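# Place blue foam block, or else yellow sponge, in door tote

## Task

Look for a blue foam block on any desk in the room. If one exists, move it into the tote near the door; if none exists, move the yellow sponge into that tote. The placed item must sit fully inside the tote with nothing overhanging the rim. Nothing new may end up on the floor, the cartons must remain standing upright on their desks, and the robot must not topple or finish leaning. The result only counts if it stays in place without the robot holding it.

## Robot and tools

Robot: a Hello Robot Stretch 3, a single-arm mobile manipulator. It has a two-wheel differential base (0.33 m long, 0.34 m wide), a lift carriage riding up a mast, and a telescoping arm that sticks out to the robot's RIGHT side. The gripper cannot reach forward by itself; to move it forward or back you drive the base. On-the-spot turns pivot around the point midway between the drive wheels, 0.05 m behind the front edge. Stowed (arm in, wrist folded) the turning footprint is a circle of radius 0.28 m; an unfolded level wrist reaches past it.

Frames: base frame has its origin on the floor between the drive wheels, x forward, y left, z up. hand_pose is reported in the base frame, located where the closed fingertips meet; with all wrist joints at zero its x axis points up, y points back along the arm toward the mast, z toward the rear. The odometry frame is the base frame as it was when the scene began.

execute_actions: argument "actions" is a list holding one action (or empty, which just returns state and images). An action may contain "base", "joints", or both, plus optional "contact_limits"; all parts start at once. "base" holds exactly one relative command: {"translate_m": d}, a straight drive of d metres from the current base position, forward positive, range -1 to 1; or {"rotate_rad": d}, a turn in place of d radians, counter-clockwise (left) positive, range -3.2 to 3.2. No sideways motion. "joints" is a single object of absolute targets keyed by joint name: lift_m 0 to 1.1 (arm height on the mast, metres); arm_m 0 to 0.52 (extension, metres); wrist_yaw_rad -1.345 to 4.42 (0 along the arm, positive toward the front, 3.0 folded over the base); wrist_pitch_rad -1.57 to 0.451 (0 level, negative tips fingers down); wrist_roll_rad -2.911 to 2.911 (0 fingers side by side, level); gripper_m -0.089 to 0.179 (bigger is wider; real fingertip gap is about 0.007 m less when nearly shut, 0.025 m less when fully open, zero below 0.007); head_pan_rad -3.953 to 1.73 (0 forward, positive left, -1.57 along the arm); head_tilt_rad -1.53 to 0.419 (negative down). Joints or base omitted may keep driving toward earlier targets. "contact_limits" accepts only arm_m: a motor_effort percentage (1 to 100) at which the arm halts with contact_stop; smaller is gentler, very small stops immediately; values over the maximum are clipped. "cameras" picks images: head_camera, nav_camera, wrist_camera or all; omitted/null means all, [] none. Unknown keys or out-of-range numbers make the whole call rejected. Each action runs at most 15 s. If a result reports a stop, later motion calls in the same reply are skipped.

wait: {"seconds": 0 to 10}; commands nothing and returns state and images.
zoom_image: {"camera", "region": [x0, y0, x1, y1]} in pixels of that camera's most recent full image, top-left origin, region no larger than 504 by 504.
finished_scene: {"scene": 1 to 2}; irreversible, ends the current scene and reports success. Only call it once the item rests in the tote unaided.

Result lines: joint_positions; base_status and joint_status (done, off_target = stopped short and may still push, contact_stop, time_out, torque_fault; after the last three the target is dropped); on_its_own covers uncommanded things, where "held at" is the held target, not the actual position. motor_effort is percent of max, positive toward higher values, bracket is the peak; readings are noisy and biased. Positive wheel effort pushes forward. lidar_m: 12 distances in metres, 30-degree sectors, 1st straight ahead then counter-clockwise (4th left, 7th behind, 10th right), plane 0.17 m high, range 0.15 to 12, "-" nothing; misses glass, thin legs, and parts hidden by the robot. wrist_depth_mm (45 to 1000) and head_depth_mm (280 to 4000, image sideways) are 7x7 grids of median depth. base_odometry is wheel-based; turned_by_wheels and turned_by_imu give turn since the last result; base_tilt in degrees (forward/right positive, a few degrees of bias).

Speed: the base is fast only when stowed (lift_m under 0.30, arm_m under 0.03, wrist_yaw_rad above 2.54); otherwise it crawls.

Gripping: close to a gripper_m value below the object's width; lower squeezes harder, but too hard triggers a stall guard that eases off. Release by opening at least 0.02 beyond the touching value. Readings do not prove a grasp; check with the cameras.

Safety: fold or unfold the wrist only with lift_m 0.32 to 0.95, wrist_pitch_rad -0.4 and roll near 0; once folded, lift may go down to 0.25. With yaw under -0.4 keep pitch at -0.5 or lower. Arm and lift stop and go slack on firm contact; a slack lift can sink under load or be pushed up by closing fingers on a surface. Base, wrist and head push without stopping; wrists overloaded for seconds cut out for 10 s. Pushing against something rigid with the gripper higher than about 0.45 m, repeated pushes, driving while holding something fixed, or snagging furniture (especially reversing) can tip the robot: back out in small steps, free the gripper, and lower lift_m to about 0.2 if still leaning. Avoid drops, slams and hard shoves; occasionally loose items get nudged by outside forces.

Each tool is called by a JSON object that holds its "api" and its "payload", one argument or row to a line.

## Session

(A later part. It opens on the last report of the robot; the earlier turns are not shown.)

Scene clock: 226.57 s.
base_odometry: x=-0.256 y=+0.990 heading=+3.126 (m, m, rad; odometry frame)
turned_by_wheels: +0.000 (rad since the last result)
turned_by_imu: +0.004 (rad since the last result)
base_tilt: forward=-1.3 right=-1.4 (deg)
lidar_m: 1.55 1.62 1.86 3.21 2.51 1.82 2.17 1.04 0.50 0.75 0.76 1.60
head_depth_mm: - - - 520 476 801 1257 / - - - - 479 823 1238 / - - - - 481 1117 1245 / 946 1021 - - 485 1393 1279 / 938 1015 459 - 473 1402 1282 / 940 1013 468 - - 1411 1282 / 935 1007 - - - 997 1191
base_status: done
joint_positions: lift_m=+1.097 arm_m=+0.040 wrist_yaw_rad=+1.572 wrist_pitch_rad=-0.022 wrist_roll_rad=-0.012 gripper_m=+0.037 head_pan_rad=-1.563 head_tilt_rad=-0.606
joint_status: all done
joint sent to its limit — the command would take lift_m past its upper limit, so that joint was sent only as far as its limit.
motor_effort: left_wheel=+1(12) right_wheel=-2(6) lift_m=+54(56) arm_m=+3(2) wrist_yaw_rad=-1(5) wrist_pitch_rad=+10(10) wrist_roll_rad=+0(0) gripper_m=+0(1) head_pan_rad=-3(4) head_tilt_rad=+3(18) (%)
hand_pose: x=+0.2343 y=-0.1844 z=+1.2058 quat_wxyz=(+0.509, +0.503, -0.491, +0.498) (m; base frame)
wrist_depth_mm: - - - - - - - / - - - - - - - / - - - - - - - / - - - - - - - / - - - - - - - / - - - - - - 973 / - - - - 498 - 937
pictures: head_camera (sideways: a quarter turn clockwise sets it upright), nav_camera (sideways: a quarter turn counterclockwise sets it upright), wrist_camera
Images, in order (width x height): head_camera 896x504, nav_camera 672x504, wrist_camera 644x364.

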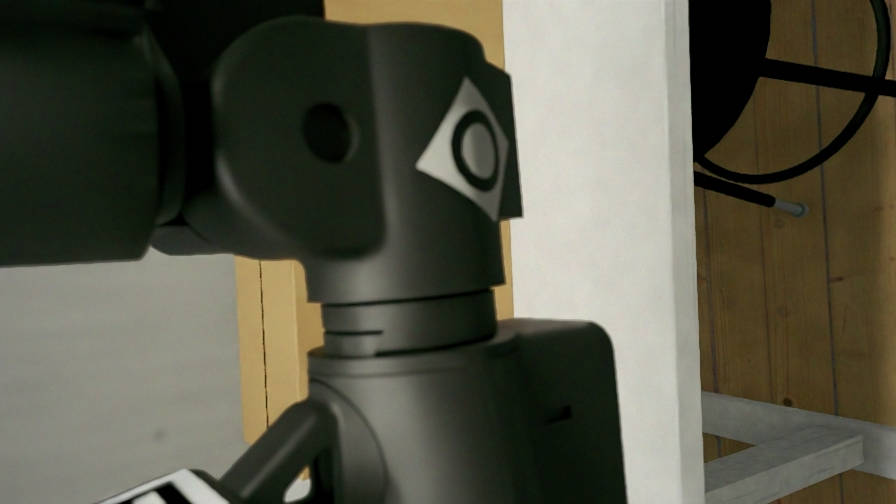

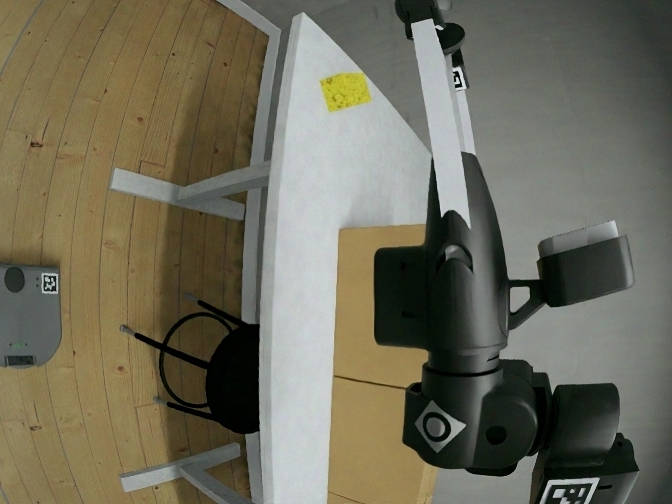

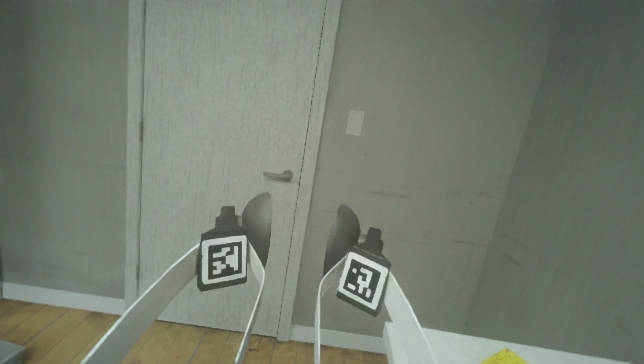

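{"api": "execute_actions", "payload": {
  "actions": [
    {"joints": {"wrist_yaw_rad": 0.0, "arm_m": 0.2, "wrist_pitch_rad": 0.35, "gripper_m": 0.16, "head_tilt_rad": -0.35, "head_pan_rad": -1.5}}
  ]
}}

Scene clock: 243.90 s.
base_odometry: x=-0.256 y=+0.990 heading=+3.126 (m, m, rad; odometry frame)
turned_by_wheels: +0.000 (rad since the last result)
turned_by_imu: +0.000 (rad since the last result)
base_tilt: forward=-1.3 right=-1.5 (deg)
lidar_m: 1.55 1.63 1.86 3.19 2.52 1.82 2.17 1.04 0.50 0.75 0.76 1.60
head_depth_mm: 940 - - 461 472 494 410 / 941 - - 463 476 496 413 / 945 - - 460 479 501 416 / 945 998 1074 524 484 505 419 / 954 997 1069 534 486 510 422 / 955 1007 1073 1100 500 517 425 / 956 1016 1081 1116 728 539 430
base_status: not commanded
joint_positions: lift_m=+1.097 arm_m=+0.200 wrist_yaw_rad=+0.001 wrist_pitch_rad=+0.328 wrist_roll_rad=-0.012 gripper_m=+0.160 head_pan_rad=-1.507 head_tilt_rad=-0.359
joint_status: all done
motor_effort: left_wheel=+1(1) right_wheel=-2(2) lift_m=+54(54) arm_m=+3(1) wrist_yaw_rad=-1(2) wrist_pitch_rad=+11(10) wrist_roll_rad=+0(0) gripper_m=+1(82) head_pan_rad=+3(11) head_tilt_rad=+4(19) (%)
hand_pose: x=-0.0210 y=-0.5950 z=+1.2952 quat_wxyz=(+0.702, -0.115, -0.693, +0.115) (m; base frame)
wrist_depth_mm: 708 713 724 706 727 727 758 / 683 682 677 694 711 723 737 / 665 688 690 695 696 712 730 / 654 669 684 691 707 699 691 / 646 662 670 680 683 683 691 / 636 654 653 662 666 667 680 / 634 636 638 659 664 661 672
pictures: head_camera (sideways: a quarter turn clockwise sets it upright), nav_camera (sideways: a quarter turn counterclockwise sets it upright), wrist_camera
Images, in order (width x height): head_camera 896x504, nav_camera 672x504, wrist_camera 644x364.

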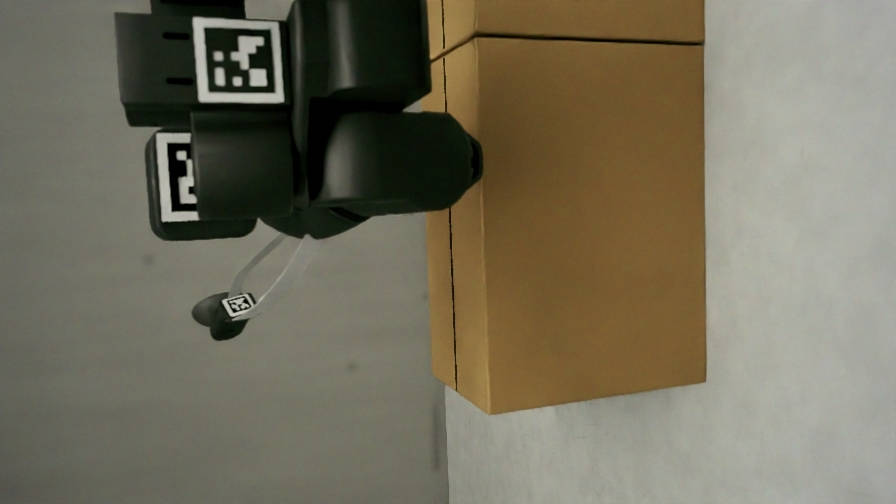

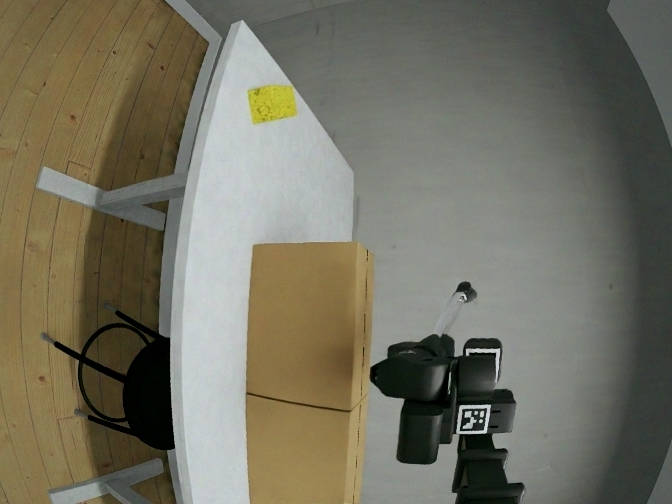

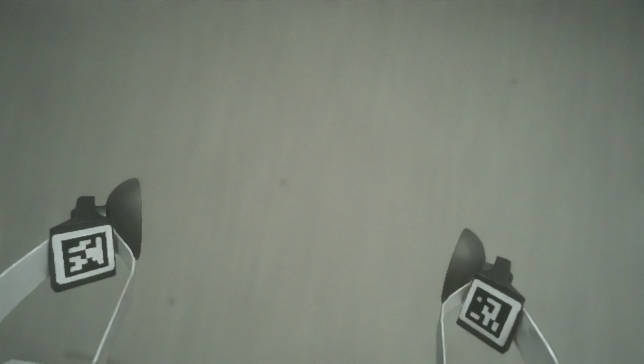

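{"api": "execute_actions", "payload": {
  "actions": [
    {"joints": {"arm_m": 0.52, "wrist_pitch_rad": 0.3}}
  ],
  "cameras": ["head_camera"]
}}

{"api": "execute_actions", "payload": {
  "actions": [
    {"joints": {"wrist_pitch_rad": -0.7}}
  ]
}}

Scene clock: 253.30 s.
base_odometry: x=-0.256 y=+0.990 heading=+3.126 (m, m, rad; odometry frame)
turned_by_wheels: +0.000 (rad since the last result)
turned_by_imu: +0.000 (rad since the last result)
base_tilt: forward=-1.2 right=-1.4 (deg)
lidar_m: 1.55 1.62 1.86 3.20 2.52 1.82 2.17 1.05 0.50 0.75 0.76 1.60
head_depth_mm: 938 - 1051 494 471 494 410 / 940 981 1070 503 476 497 411 / 944 981 1074 513 480 500 415 / 951 990 1072 523 483 506 418 / 954 1008 1069 534 487 509 422 / 954 1011 1070 1098 501 516 425 / 958 1009 1076 1113 726 540 429
base_status: not commanded
joint_positions: lift_m=+1.097 arm_m=+0.518 wrist_yaw_rad=+0.000 wrist_pitch_rad=+0.283 wrist_roll_rad=-0.012 gripper_m=+0.160 head_pan_rad=-1.507 head_tilt_rad=-0.359
joint_status: all done
joint sent to its limit — the command would take arm_m past its upper limit, so that joint was sent only as far as its limit.
motor_effort: left_wheel=+1(1) right_wheel=-2(2) lift_m=+54(54) arm_m=+3(6) wrist_yaw_rad=+0(1) wrist_pitch_rad=+9(8) wrist_roll_rad=+0(0) gripper_m=+0(0) head_pan_rad=+3(3) head_tilt_rad=+4(4) (%)
hand_pose: x=-0.0213 y=-0.9157 z=+1.2839 quat_wxyz=(+0.704, -0.100, -0.696, +0.099) (m; base frame)
wrist_depth_mm: 366 369 370 378 375 386 387 / 362 366 370 372 376 378 380 / 361 358 365 366 370 373 376 / 353 357 357 363 366 371 376 / 352 355 360 360 362 368 369 / 344 350 355 356 360 362 369 / 345 347 351 349 355 357 361
pictures: head_camera (sideways: a quarter turn clockwise sets it upright)
Images, in order (width x height): head_camera 896x504.

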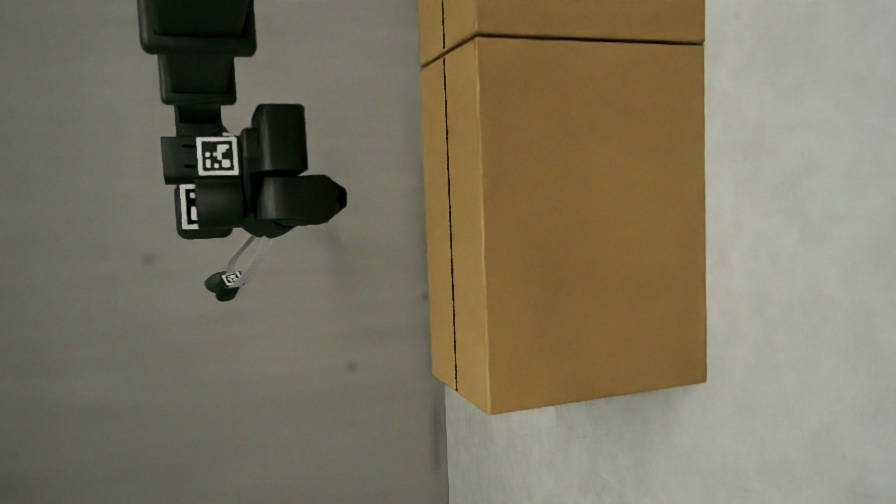

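Scene clock: 254.63 s.
base_odometry: x=-0.256 y=+0.990 heading=+3.126 (m, m, rad; odometry frame)
turned_by_wheels: +0.000 (rad since the last result)
turned_by_imu: +0.000 (rad since the last result)
base_tilt: forward=-1.4 right=-1.3 (deg)
lidar_m: 1.55 1.62 1.86 3.19 2.52 1.82 2.17 1.04 0.50 0.75 0.76 1.61
head_depth_mm: 938 - 1051 495 471 492 410 / 944 981 1063 501 476 496 412 / 947 984 - 509 480 501 416 / 950 1002 1066 521 483 506 419 / 956 1005 1067 533 486 511 421 / 954 1012 1071 1096 500 515 426 / 958 1015 1078 1120 725 538 429
base_status: not commanded
joint_positions: lift_m=+1.097 arm_m=+0.518 wrist_yaw_rad=+0.000 wrist_pitch_rad=-0.709 wrist_roll_rad=-0.012 gripper_m=+0.160 head_pan_rad=-1.507 head_tilt_rad=-0.359
joint_status: all done
motor_effort: left_wheel=+1(1) right_wheel=-2(2) lift_m=+54(53) arm_m=+4(3) wrist_yaw_rad=+0(0) wrist_pitch_rad=+5(6) wrist_roll_rad=+0(1) gripper_m=+0(1) head_pan_rad=+3(3) head_tilt_rad=+3(4) (%)
hand_pose: x=-0.0215 y=-0.8417 z=+1.0504 quat_wxyz=(+0.667, +0.247, -0.659, -0.244) (m; base frame)
wrist_depth_mm: 385 376 362 350 339 324 319 / 350 365 396 400 386 374 360 / 308 322 337 355 374 416 414 / 278 293 297 311 325 344 362 / 256 262 267 275 291 307 319 / 222 232 244 251 258 279 281 / 208 215 219 229 236 237 254
pictures: head_camera (sideways: a quarter turn clockwise sets it upright), nav_camera (sideways: a quarter turn counterclockwise sets it upright), wrist_camera
Images, in order (width x height): head_camera 896x504, nav_camera 672x504, wrist_camera 644x364.

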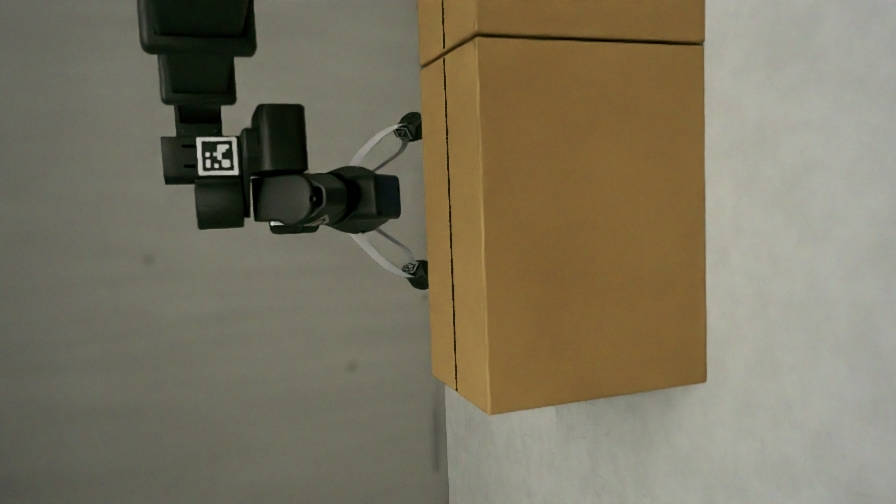

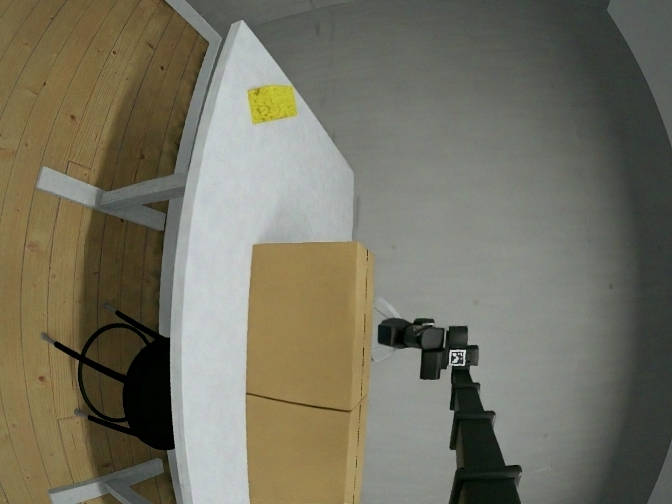

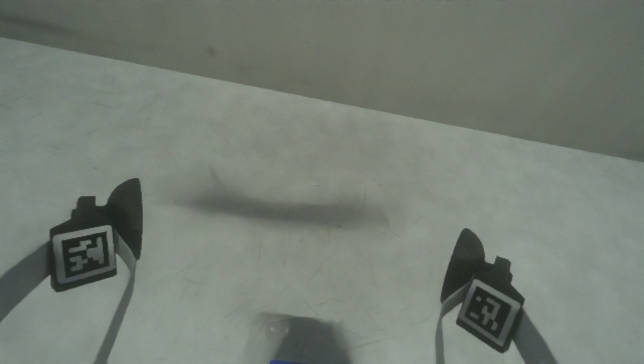

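{"api": "execute_actions", "payload": {
  "actions": [
    {"base": {"translate_m": -0.015}, "joints": {"wrist_pitch_rad": -1.05}}
  ],
  "cameras": ["head_camera", "wrist_camera"]
}}

Scene clock: 259.23 s.
base_odometry: x=-0.241 y=+0.990 heading=+3.126 (m, m, rad; odometry frame)
turned_by_wheels: +0.000 (rad since the last result)
turned_by_imu: +0.000 (rad since the last result)
base_tilt: forward=-1.4 right=-1.5 (deg)
lidar_m: 1.57 1.64 1.87 3.21 2.51 1.81 2.16 1.04 0.50 0.75 0.77 1.61
head_depth_mm: 941 - 1051 494 469 492 410 / 941 980 1067 503 475 497 413 / 945 983 - 481 478 501 416 / 949 1002 1064 522 483 506 418 / 950 1005 1068 533 487 509 422 / 956 1010 1072 1030 491 514 425 / 959 1018 1071 1113 728 540 429
base_status: done
joint_positions: lift_m=+1.097 arm_m=+0.518 wrist_yaw_rad=+0.000 wrist_pitch_rad=-1.053 wrist_roll_rad=-0.012 gripper_m=+0.160 head_pan_rad=-1.507 head_tilt_rad=-0.359
joint_status: all done
motor_effort: left_wheel=+1(3) right_wheel=-2(8) lift_m=+54(54) arm_m=+4(4) wrist_yaw_rad=+0(1) wrist_pitch_rad=+2(2) wrist_roll_rad=+0(0) gripper_m=+1(0) head_pan_rad=+3(3) head_tilt_rad=+3(2) (%)
hand_pose: x=-0.0216 y=-0.7687 z=+1.0009 quat_wxyz=(+0.615, +0.358, -0.607, -0.354) (m; base frame)
wrist_depth_mm: 247 251 259 267 276 284 297 / 233 239 247 252 260 268 277 / 223 228 232 239 247 254 261 / 211 219 223 228 234 242 246 / 203 208 212 173 222 229 236 / 193 198 201 165 212 219 223 / 187 190 191 157 203 204 213
pictures: head_camera (sideways: a quarter turn clockwise sets it upright), wrist_camera
Images, in order (width x height): head_camera 896x504, wrist_camera 644x364.

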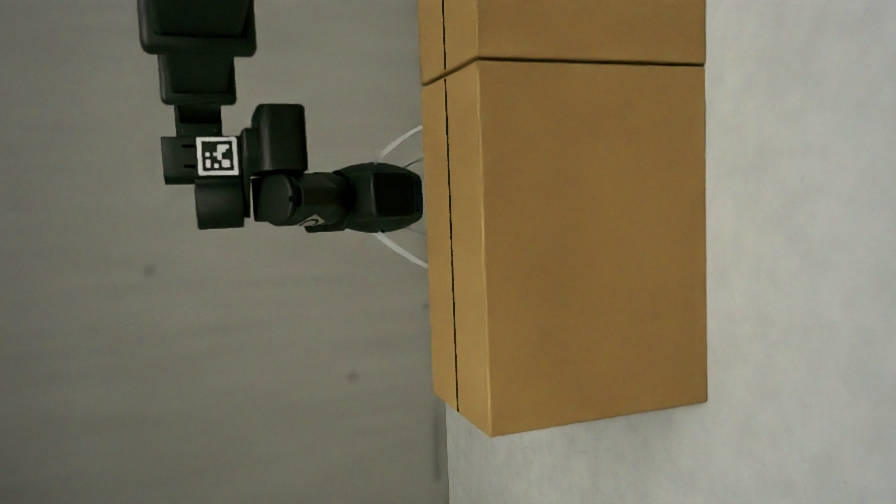

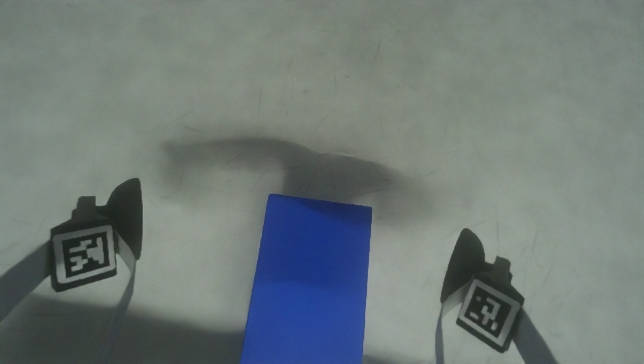

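{"api": "execute_actions", "payload": {
  "actions": [
    {"base": {"translate_m": -0.009}, "joints": {"wrist_pitch_rad": -1.15, "lift_m": 1.082}}
  ],
  "cameras": ["head_camera", "wrist_camera"]
}}

Scene clock: 279.50 s.
base_odometry: x=-0.232 y=+0.989 heading=+3.126 (m, m, rad; odometry frame)
turned_by_wheels: +0.000 (rad since the last result)
turned_by_imu: +0.000 (rad since the last result)
base_tilt: forward=-1.5 right=-1.4 (deg)
lidar_m: 1.57 1.65 1.88 3.22 2.51 1.80 2.15 1.03 0.49 0.75 0.77 1.60
head_depth_mm: 941 976 1061 494 470 492 409 / 944 978 1067 504 475 495 413 / 946 984 - 480 479 499 416 / 946 1002 1062 521 481 505 419 / 950 1004 1067 534 485 511 422 / 956 1011 1076 545 489 515 426 / 958 1014 1076 1117 698 540 429
base_status: done
joint_positions: lift_m=+1.083 arm_m=+0.518 wrist_yaw_rad=+0.000 wrist_pitch_rad=-1.152 wrist_roll_rad=-0.012 gripper_m=+0.160 head_pan_rad=-1.507 head_tilt_rad=-0.359
joint_status: all done
motor_effort: left_wheel=+1(4) right_wheel=-2(9) lift_m=+22(52) arm_m=+4(4) wrist_yaw_rad=+0(0) wrist_pitch_rad=+1(1) wrist_roll_rad=+0(0) gripper_m=+0(0) head_pan_rad=+3(3) head_tilt_rad=+4(5) (%)
hand_pose: x=-0.0216 y=-0.7452 z=+0.9774 quat_wxyz=(+0.597, +0.388, -0.589, -0.383) (m; base frame)
wrist_depth_mm: 208 212 215 222 227 232 237 / 202 204 209 213 219 224 230 / 195 199 202 206 209 215 220 / 188 192 195 154 203 209 214 / 184 188 187 149 198 202 206 / 177 181 145 145 191 197 200 / 173 175 178 180 185 187 193
pictures: head_camera (sideways: a quarter turn clockwise sets it upright), wrist_camera
Images, in order (width x height): head_camera 896x504, wrist_camera 644x364.

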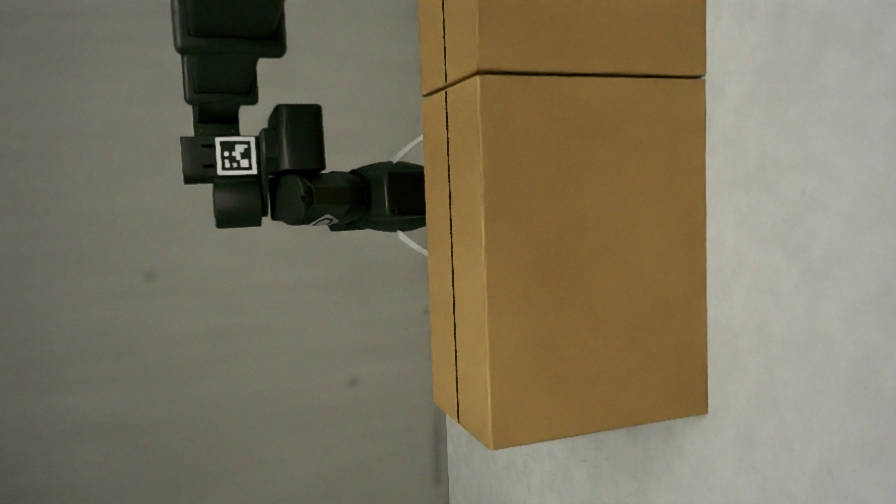

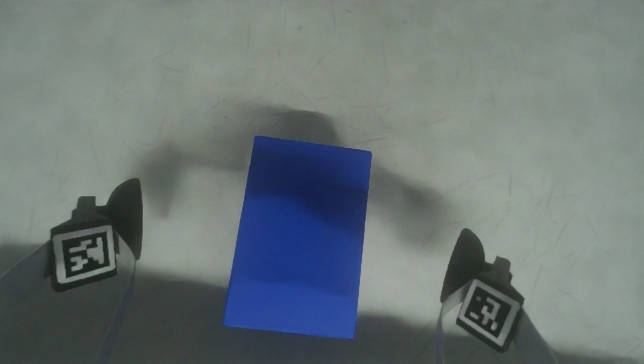

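{"api": "execute_actions", "payload": {
  "actions": [
    {"joints": {"gripper_m": 0.02}}
  ],
  "cameras": ["wrist_camera"]
}}

Scene clock: 284.70 s.
base_odometry: x=-0.232 y=+0.989 heading=+3.126 (m, m, rad; odometry frame)
turned_by_wheels: +0.000 (rad since the last result)
turned_by_imu: +0.000 (rad since the last result)
base_tilt: forward=-1.3 right=-1.4 (deg)
lidar_m: 1.57 1.64 1.88 3.22 2.52 1.80 2.15 1.03 0.49 0.75 0.77 1.60
head_depth_mm: 939 970 1059 493 470 492 409 / 941 981 1064 503 475 496 412 / 941 982 - 481 479 501 416 / 945 999 1063 522 482 506 418 / 952 1008 1065 534 487 508 422 / 954 1011 1076 544 489 514 426 / 956 1012 1074 1113 699 538 429
base_status: not commanded
joint_positions: lift_m=+1.083 arm_m=+0.518 wrist_yaw_rad=+0.000 wrist_pitch_rad=-1.153 wrist_roll_rad=-0.012 gripper_m=+0.021 head_pan_rad=-1.507 head_tilt_rad=-0.359
joint_status: all done
motor_effort: left_wheel=+1(1) right_wheel=-1(2) lift_m=+22(22) arm_m=+3(4) wrist_yaw_rad=+0(0) wrist_pitch_rad=+1(2) wrist_roll_rad=+0(0) gripper_m=-14(88) head_pan_rad=+4(3) head_tilt_rad=+3(4) (%)
hand_pose: x=-0.0216 y=-0.7449 z=+0.9773 quat_wxyz=(+0.597, +0.388, -0.589, -0.383) (m; base frame)
wrist_depth_mm: 209 211 217 222 228 230 238 / 201 204 209 214 219 224 231 / 194 198 202 207 211 215 219 / 188 191 194 151 204 210 211 / 182 186 144 147 198 202 206 / 177 180 141 142 194 196 198 / 173 175 178 178 187 190 192
pictures: wrist_camera
Images, in order (width x height): wrist_camera 644x364.

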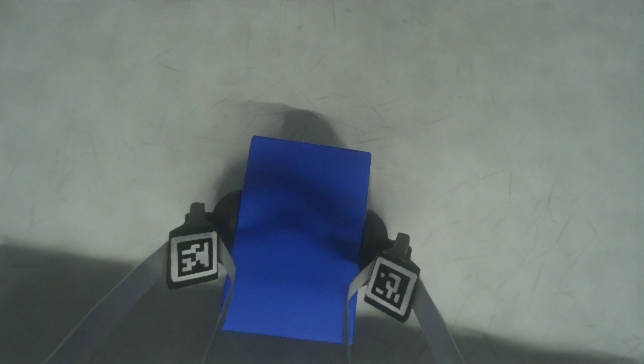

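{"api": "execute_actions", "payload": {
  "actions": [
    {"joints": {"lift_m": 1.097, "wrist_pitch_rad": 0.3}}
  ],
  "cameras": ["head_camera", "wrist_camera"]
}}

Scene clock: 290.57 s.
base_odometry: x=-0.232 y=+0.989 heading=+3.126 (m, m, rad; odometry frame)
turned_by_wheels: +0.000 (rad since the last result)
turned_by_imu: +0.000 (rad since the last result)
base_tilt: forward=-1.4 right=-1.2 (deg)
lidar_m: 1.57 1.64 1.87 3.25 2.51 1.80 2.15 1.03 0.49 0.75 0.77 1.60
head_depth_mm: 940 - 1053 494 471 492 410 / 939 974 1063 504 474 496 413 / 951 983 1080 512 478 501 416 / 949 992 1067 523 482 506 419 / 951 1004 1068 533 486 511 421 / 953 1004 1066 543 490 514 426 / 957 1018 1078 1112 697 539 429
base_status: not commanded
joint_positions: lift_m=+1.096 arm_m=+0.518 wrist_yaw_rad=+0.000 wrist_pitch_rad=+0.272 wrist_roll_rad=-0.012 gripper_m=+0.021 head_pan_rad=-1.507 head_tilt_rad=-0.359
joint_status: all done
motor_effort: left_wheel=+1(1) right_wheel=-1(2) lift_m=+54(58) arm_m=+4(3) wrist_yaw_rad=+0(0) wrist_pitch_rad=+13(14) wrist_roll_rad=+0(0) gripper_m=-13(14) head_pan_rad=+3(3) head_tilt_rad=+4(3) (%)
hand_pose: x=-0.0213 y=-0.9162 z=+1.2809 quat_wxyz=(+0.705, -0.096, -0.696, +0.095) (m; base frame)
wrist_depth_mm: 363 363 369 373 373 379 380 / 358 356 365 369 370 374 382 / 354 356 361 368 367 374 378 / 353 352 356 151 366 371 372 / 351 353 145 147 362 366 370 / 347 347 141 142 360 363 369 / 342 349 349 353 354 357 366
pictures: head_camera (sideways: a quarter turn clockwise sets it upright), wrist_camera
Images, in order (width x height): head_camera 896x504, wrist_camera 644x364.

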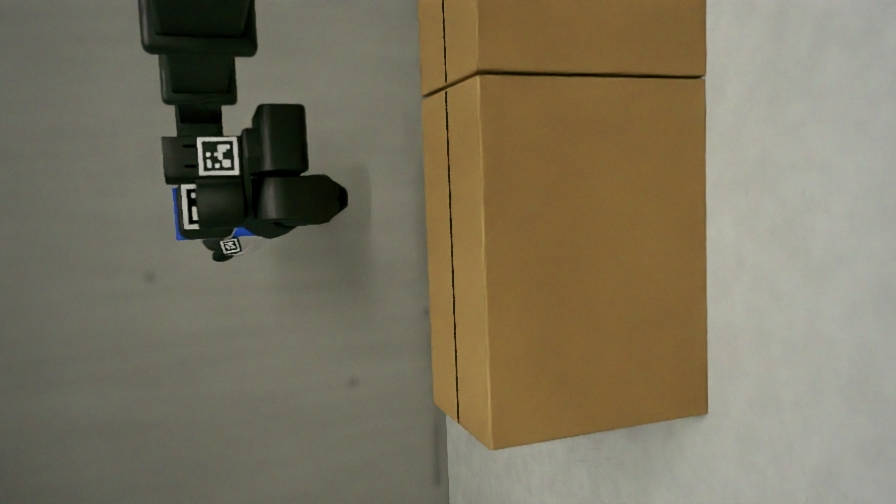

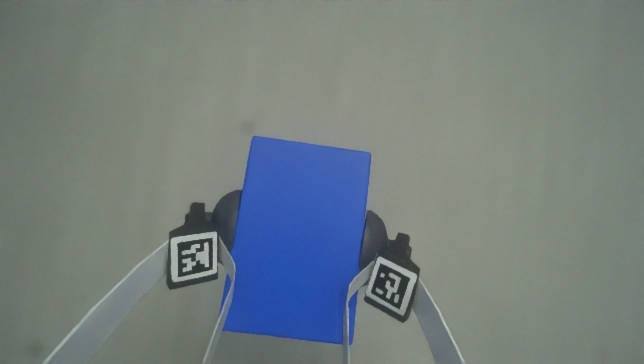

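{"api": "execute_actions", "payload": {
  "actions": [
    {"base": {"rotate_rad": 0.97}, "joints": {"arm_m": 0.49, "head_pan_rad": -0.3, "head_tilt_rad": -0.7}}
  ]
}}

Scene clock: 350.33 s.
base_odometry: x=-0.232 y=+0.989 heading=-2.187 (m, m, rad; odometry frame)
turned_by_wheels: +0.970 (rad since the last result)
turned_by_imu: +0.960 (rad since the last result)
base_tilt: forward=-1.5 right=-1.3 (deg)
lidar_m: 1.88 3.21 3.22 1.80 2.16 1.03 0.50 0.49 0.77 1.49 1.58 1.62
head_depth_mm: 1416 1564 1708 1906 1650 1394 1209 / 1514 1670 1850 1959 1657 1397 1216 / 1620 1775 2005 2044 1675 1407 1221 / 1720 1911 2181 1988 1680 1411 1220 / 1771 1935 2147 2001 1677 1415 1225 / 1670 1989 2408 2070 1682 1422 1236 / 2062 2264 2515 2100 1691 1438 1242
base_status: done
joint_positions: lift_m=+1.096 arm_m=+0.490 wrist_yaw_rad=+0.000 wrist_pitch_rad=+0.273 wrist_roll_rad=-0.012 gripper_m=+0.021 head_pan_rad=-0.307 head_tilt_rad=-0.691
joint_status: all done
motor_effort: left_wheel=-2(9) right_wheel=+2(11) lift_m=+55(54) arm_m=-4(4) wrist_yaw_rad=+0(1) wrist_pitch_rad=+13(13) wrist_roll_rad=+0(1) gripper_m=-14(13) head_pan_rad=+4(45) head_tilt_rad=-3(24) (%)
hand_pose: x=-0.0214 y=-0.8886 z=+1.2810 quat_wxyz=(+0.705, -0.096, -0.696, +0.095) (m; base frame)
wrist_depth_mm: 750 847 - - 920 716 571 / 735 856 - - 926 695 555 / 754 865 - - 888 681 552 / 783 841 935 151 852 683 546 / 789 852 144 146 802 644 528 / 777 864 141 142 717 627 525 / 784 885 - 903 781 615 509
pictures: head_camera (sideways: a quarter turn clockwise sets it upright), nav_camera (sideways: a quarter turn counterclockwise sets it upright), wrist_camera
Images, in order (width x height): head_camera 896x504, nav_camera 672x504, wrist_camera 644x364.

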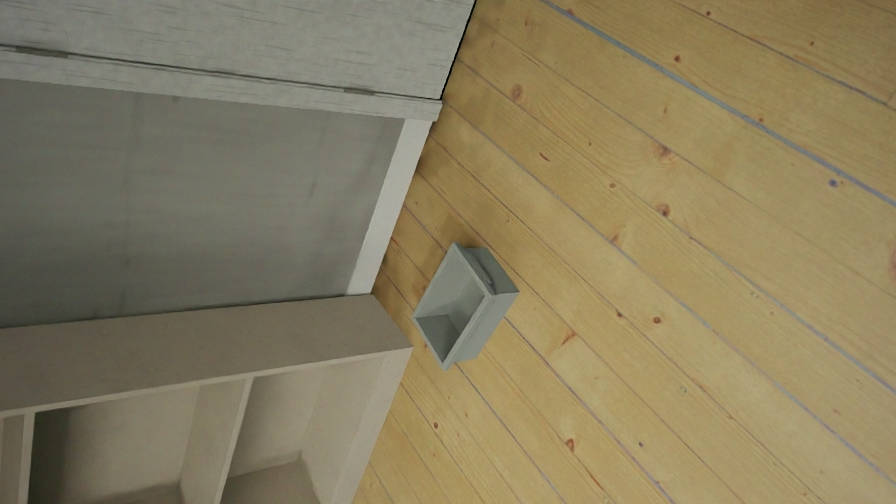

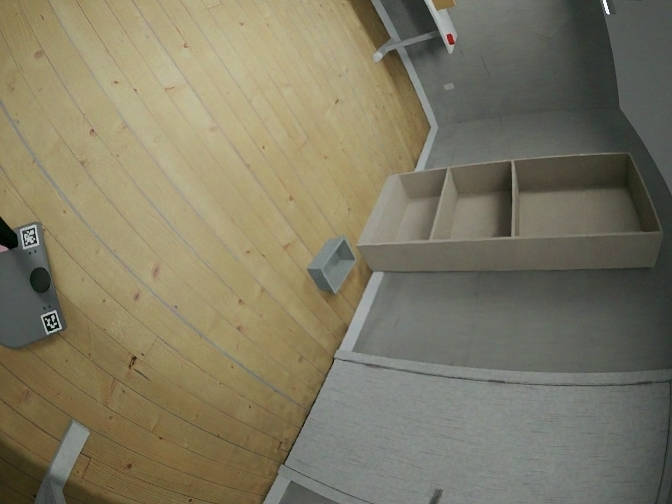

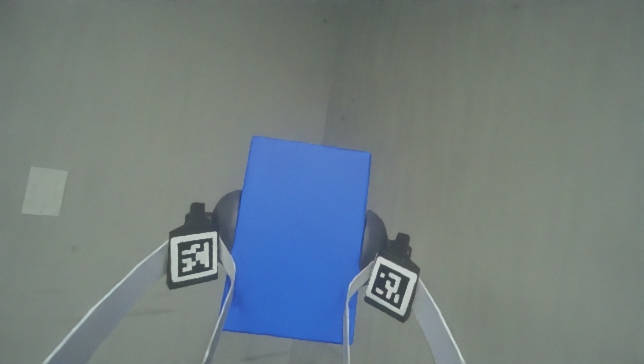

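{"api": "execute_actions", "payload": {
  "actions": [
    {"base": {"translate_m": 0.83}, "joints": {"lift_m": 0.295, "head_pan_rad": -0.5, "head_tilt_rad": -1.0}}
  ]
}}

Scene clock: 371.70 s.
base_odometry: x=-0.712 y=+0.312 heading=-2.188 (m, m, rad; odometry frame)
turned_by_wheels: +0.000 (rad since the last result)
turned_by_imu: +0.002 (rad since the last result)
base_tilt: forward=-1.3 right=-1.3 (deg)
lidar_m: 1.47 2.50 2.77 2.45 2.61 2.66 1.31 1.36 1.72 1.19 1.12 1.08
head_depth_mm: 1058 1213 1420 1526 1364 1226 1128 / 1115 1279 1522 1545 1370 1228 1122 / 1151 1347 1607 1539 1365 1233 1132 / 1207 1412 1665 1475 1346 1234 1123 / 1217 1391 1622 1510 1371 1233 1135 / 1054 1214 1601 1552 1368 1236 1130 / 1307 1617 1666 1556 1388 1238 1128
base_status: done
joint_positions: lift_m=+0.296 arm_m=+0.490 wrist_yaw_rad=+0.000 wrist_pitch_rad=+0.274 wrist_roll_rad=-0.012 gripper_m=+0.021 head_pan_rad=-0.493 head_tilt_rad=-0.988
joint_status: all done
motor_effort: left_wheel=-3(4) right_wheel=+2(9) lift_m=+22(52) arm_m=-4(5) wrist_yaw_rad=+0(0) wrist_pitch_rad=+12(13) wrist_roll_rad=+0(0) gripper_m=-13(13) head_pan_rad=-4(22) head_tilt_rad=-6(22) (%)
hand_pose: x=-0.0214 y=-0.8885 z=+0.4803 quat_wxyz=(+0.705, -0.097, -0.696, +0.096) (m; base frame)
wrist_depth_mm: 404 464 527 639 829 - - / 410 451 535 650 851 - - / 404 460 534 642 858 - - / 405 468 504 151 872 - - / 411 457 144 147 916 - - / 412 469 141 142 940 - - / 409 479 526 611 858 - -
pictures: head_camera (sideways: a quarter turn clockwise sets it upright), nav_camera (sideways: a quarter turn counterclockwise sets it upright), wrist_camera
Images, in order (width x height): head_camera 896x504, nav_camera 672x504, wrist_camera 644x364.

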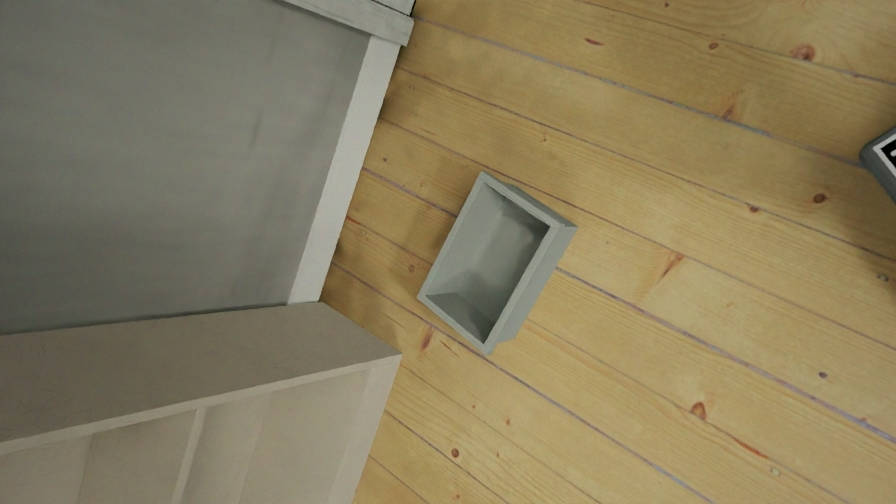

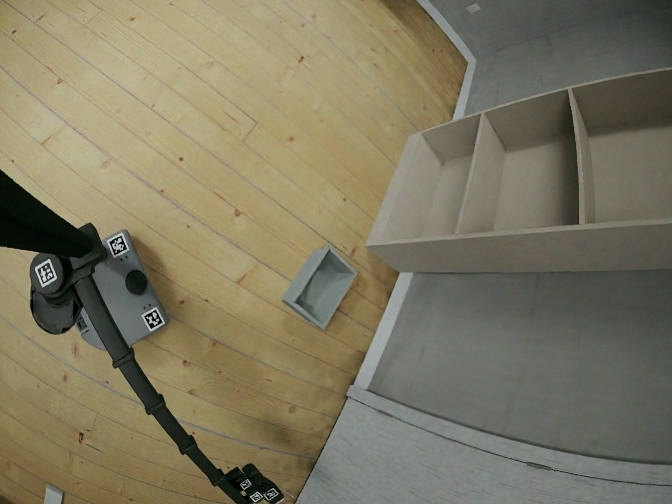

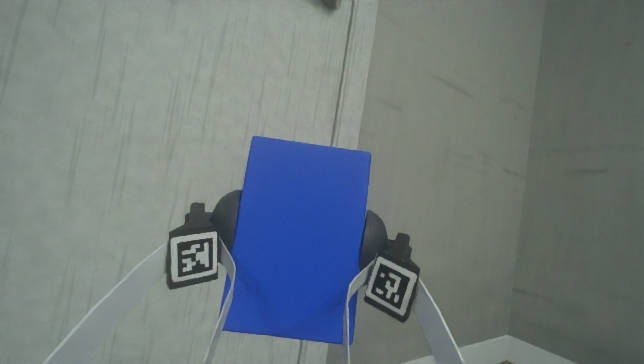

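{"api": "execute_actions", "payload": {
  "actions": [
    {"base": {"rotate_rad": 1.13}, "joints": {"wrist_pitch_rad": -1.15, "wrist_yaw_rad": -0.38, "arm_m": 0.505, "head_pan_rad": -1.6, "head_tilt_rad": -1.0}}
  ]
}}

Scene clock: 384.43 s.
base_odometry: x=-0.712 y=+0.312 heading=-1.058 (m, m, rad; odometry frame)
turned_by_wheels: +1.130 (rad since the last result)
turned_by_imu: +1.118 (rad since the last result)
base_tilt: forward=-1.4 right=-1.4 (deg)
lidar_m: 2.77 2.44 2.15 1.83 1.84 1.36 1.58 1.16 1.12 0.67 1.61 2.51
head_depth_mm: 1071 1230 1440 1540 1365 1227 1119 / 1123 1290 1532 1537 1369 1233 1148 / 1173 1365 1639 1536 1366 1226 - / 1237 1448 1682 1462 1349 1231 1149 / 1181 1331 1562 1523 1380 1233 1127 / 1050 1235 1636 1545 1377 1239 1123 / 1334 1673 1683 1552 1374 1241 1125
base_status: done
joint_positions: lift_m=+0.296 arm_m=+0.505 wrist_yaw_rad=-0.378 wrist_pitch_rad=-1.154 wrist_roll_rad=-0.012 gripper_m=+0.021 head_pan_rad=-1.593 head_tilt_rad=-0.988
joint_status: all done
motor_effort: left_wheel=-2(11) right_wheel=+1(12) lift_m=+22(22) arm_m=+3(4) wrist_yaw_rad=-2(2) wrist_pitch_rad=+2(12) wrist_roll_rad=+0(0) gripper_m=-13(14) head_pan_rad=-4(40) head_tilt_rad=-6(6) (%)
hand_pose: x=-0.0518 y=-0.7256 z=+0.1903 quat_wxyz=(+0.514, +0.270, -0.651, -0.489) (m; base frame)
wrist_depth_mm: 371 387 395 409 413 422 438 / 364 363 290 392 395 407 420 / 352 267 358 290 295 395 403 / 342 275 352 151 325 372 388 / 281 277 144 146 325 367 374 / 328 327 141 142 242 355 362 / 315 320 323 219 274 347 353
pictures: head_camera (sideways: a quarter turn clockwise sets it upright), nav_camera (sideways: a quarter turn counterclockwise sets it upright), wrist_camera
Images, in order (width x height): head_camera 896x504, nav_camera 672x504, wrist_camera 644x364.

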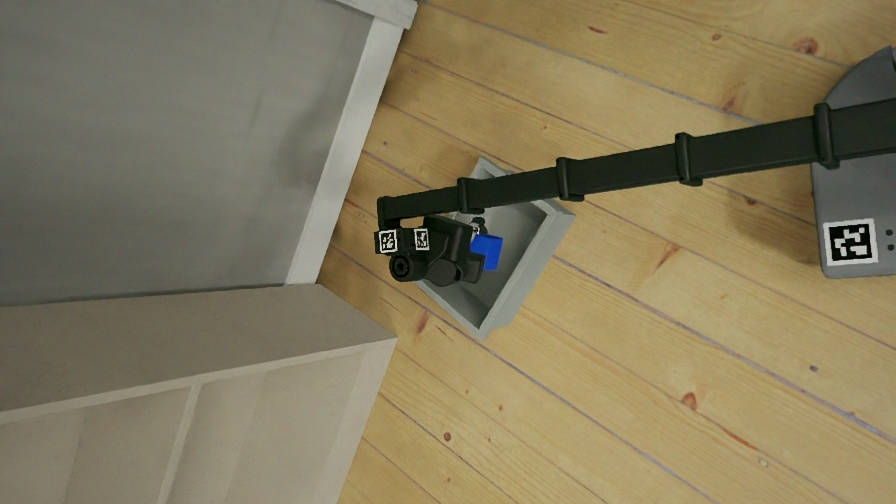

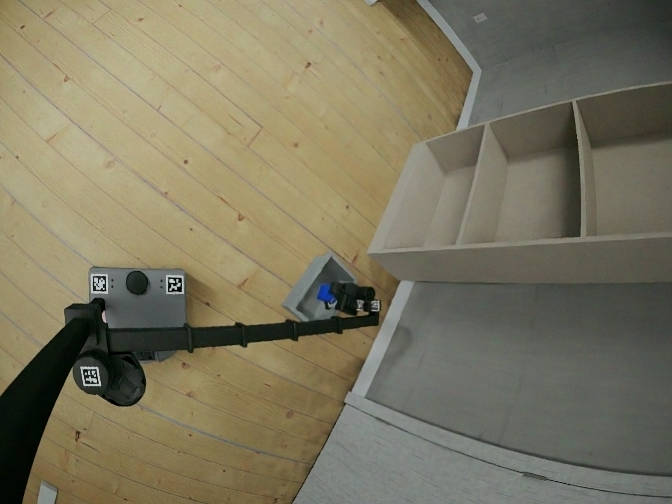

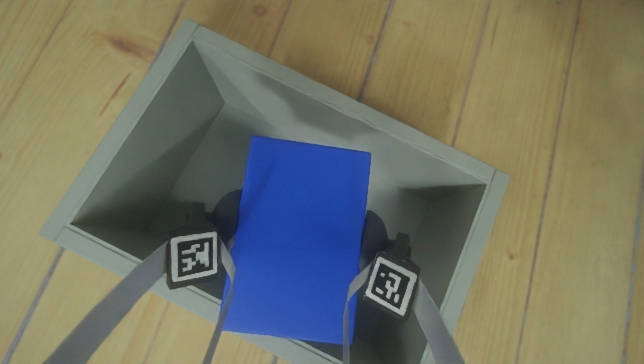

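{"api": "execute_actions", "payload": {
  "actions": [
    {"joints": {"wrist_pitch_rad": -1.09, "arm_m": 0.518, "lift_m": 0.145}}
  ],
  "cameras": ["head_camera", "wrist_camera"]
}}

Scene clock: 404.27 s.
base_odometry: x=-0.712 y=+0.312 heading=-1.058 (m, m, rad; odometry frame)
turned_by_wheels: +0.000 (rad since the last result)
turned_by_imu: +0.000 (rad since the last result)
base_tilt: forward=-1.4 right=-1.3 (deg)
lidar_m: 2.78 2.45 2.15 1.83 1.84 1.36 1.58 1.16 1.12 1.08 1.61 2.50
head_depth_mm: 1073 1231 1448 1543 1371 1233 1114 / 1119 1293 1534 1543 1368 1221 1150 / 1168 1360 1637 1556 1367 1245 - / 1232 1447 1691 1598 1346 1238 1153 / 1173 1338 1570 1522 1369 1241 1123 / 1054 1233 1631 1540 1372 1231 1123 / 1342 1677 1671 1562 1388 1245 1128
base_status: not commanded
joint_positions: lift_m=+0.146 arm_m=+0.518 wrist_yaw_rad=-0.378 wrist_pitch_rad=-1.101 wrist_roll_rad=-0.012 gripper_m=+0.021 head_pan_rad=-1.593 head_tilt_rad=-0.988
joint_status: all done
motor_effort: left_wheel=-2(1) right_wheel=+1(1) lift_m=+22(22) arm_m=+4(7) wrist_yaw_rad=-1(1) wrist_pitch_rad=+6(6) wrist_roll_rad=+0(0) gripper_m=-13(13) head_pan_rad=-4(4) head_tilt_rad=-5(5) (%)
hand_pose: x=-0.0565 y=-0.7504 z=+0.0449 quat_wxyz=(+0.526, +0.253, -0.658, -0.475) (m; base frame)
wrist_depth_mm: 146 182 171 139 118 116 272 / 158 202 224 176 143 120 114 / 170 214 220 222 180 146 122 / 187 206 209 151 220 186 147 / 193 199 145 147 213 214 151 / 190 191 141 142 205 195 139 / - 171 186 189 196 175 129
pictures: head_camera (sideways: a quarter turn clockwise sets it upright), wrist_camera
Images, in order (width x height): head_camera 896x504, wrist_camera 644x364.

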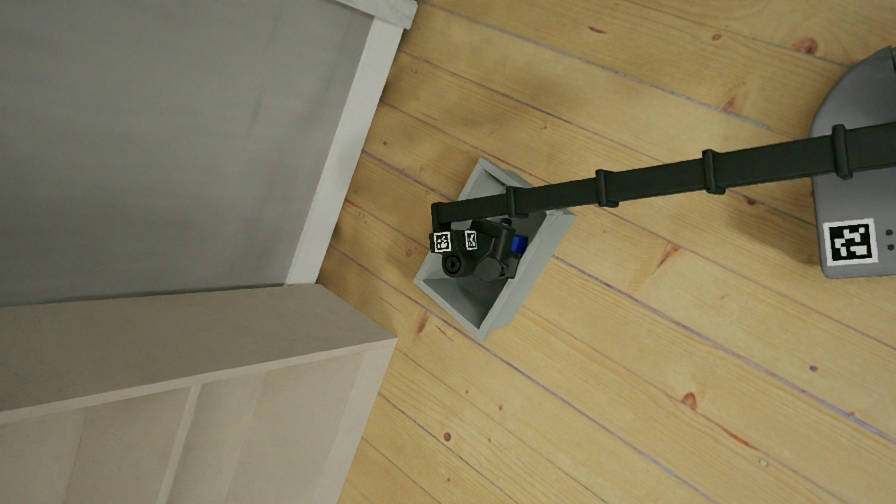

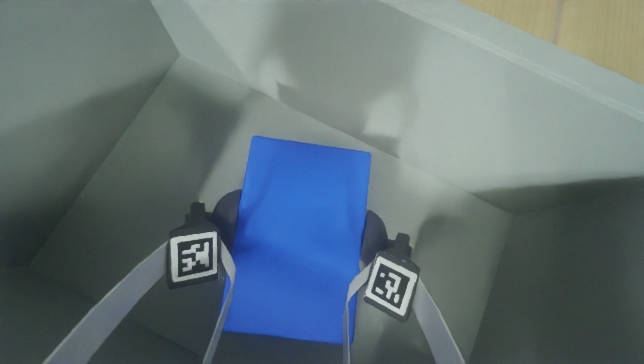

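{"api": "execute_actions", "payload": {
  "actions": [
    {"joints": {"lift_m": 0.134}}
  ],
  "cameras": []
}}

{"api": "execute_actions", "payload": {
  "actions": [
    {"joints": {"gripper_m": 0.1}}
  ],
  "cameras": ["wrist_camera"]
}}

Scene clock: 410.03 s.
base_odometry: x=-0.712 y=+0.312 heading=-1.058 (m, m, rad; odometry frame)
turned_by_wheels: +0.000 (rad since the last result)
turned_by_imu: +0.000 (rad since the last result)
base_tilt: forward=-1.4 right=-1.5 (deg)
lidar_m: 2.78 2.45 2.15 1.83 1.85 1.36 1.58 1.16 1.12 1.08 1.60 2.50
head_depth_mm: 1072 1230 1442 1534 1364 1237 1119 / 1124 1294 1543 1536 1373 1237 1147 / 1174 1364 1646 1529 1367 1231 - / 1243 1445 1685 1586 1349 1236 1148 / 1182 1334 1561 1524 1368 1236 1119 / 1053 1242 1627 1538 1377 1239 1130 / 1337 1689 1680 1556 1389 1235 1131
base_status: not commanded
joint_positions: lift_m=+0.135 arm_m=+0.518 wrist_yaw_rad=-0.378 wrist_pitch_rad=-1.101 wrist_roll_rad=-0.012 gripper_m=+0.021 head_pan_rad=-1.593 head_tilt_rad=-0.988
joint_status: all done
motor_effort: left_wheel=-2(2) right_wheel=+1(1) lift_m=+22(22) arm_m=+4(4) wrist_yaw_rad=-2(1) wrist_pitch_rad=+5(6) wrist_roll_rad=+0(0) gripper_m=-13(14) head_pan_rad=-3(4) head_tilt_rad=-6(4) (%)
hand_pose: x=-0.0565 y=-0.7504 z=+0.0339 quat_wxyz=(+0.526, +0.253, -0.658, -0.475) (m; base frame)
wrist_depth_mm: 146 181 171 139 117 104 257 / 157 204 215 175 143 119 104 / 171 203 207 212 182 146 123 / 186 197 198 150 209 187 147 / 184 188 145 146 202 204 151 / 178 180 142 142 195 192 138 / - 172 178 179 186 175 128
pictures: none
No camera images: the call's "cameras" was empty. Leave "cameras" out to get every camera's image.

Scene clock: 411.33 s.
base_odometry: x=-0.712 y=+0.312 heading=-1.058 (m, m, rad; odometry frame)
turned_by_wheels: +0.000 (rad since the last result)
turned_by_imu: +0.000 (rad since the last result)
base_tilt: forward=-1.4 right=-1.5 (deg)
lidar_m: 2.78 2.45 2.15 1.83 1.84 1.36 1.58 1.16 1.11 1.07 1.61 2.51
head_depth_mm: 1078 1232 1437 1539 1365 1234 1125 / 1119 1299 1537 1533 1368 1230 1149 / 1174 1367 1627 1543 1367 1236 - / 1230 1446 1694 1581 1349 1226 1160 / 1176 1334 1567 1516 1368 1240 1126 / 1057 1236 1638 1551 1374 1238 1132 / 1345 1669 1666 1549 1376 1237 1126
base_status: not commanded
joint_positions: lift_m=+0.135 arm_m=+0.518 wrist_yaw_rad=-0.378 wrist_pitch_rad=-1.100 wrist_roll_rad=-0.012 gripper_m=+0.100 head_pan_rad=-1.593 head_tilt_rad=-0.988
joint_status: all done
motor_effort: left_wheel=-1(2) right_wheel=+1(1) lift_m=+22(23) arm_m=+4(4) wrist_yaw_rad=-1(1) wrist_pitch_rad=+6(5) wrist_roll_rad=+0(0) gripper_m=+1(81) head_pan_rad=-3(3) head_tilt_rad=-5(5) (%)
hand_pose: x=-0.0566 y=-0.7505 z=+0.0340 quat_wxyz=(+0.526, +0.253, -0.658, -0.475) (m; base frame)
wrist_depth_mm: 145 181 171 139 117 105 258 / 158 202 217 176 142 120 104 / 170 204 208 214 181 146 122 / 188 196 200 160 209 189 148 / 184 188 152 153 202 204 150 / 179 180 146 147 - 195 138 / 136 169 178 179 185 168 128
pictures: wrist_camera
Images, in order (width x height): wrist_camera 644x364.

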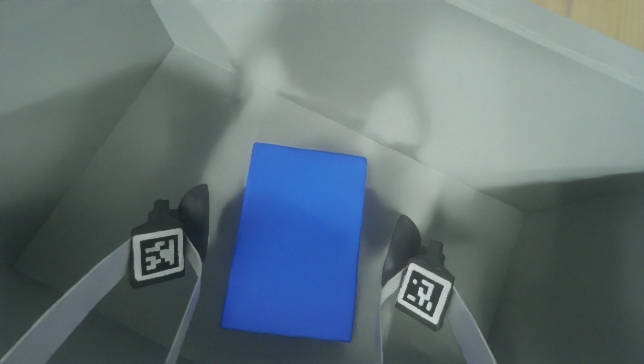

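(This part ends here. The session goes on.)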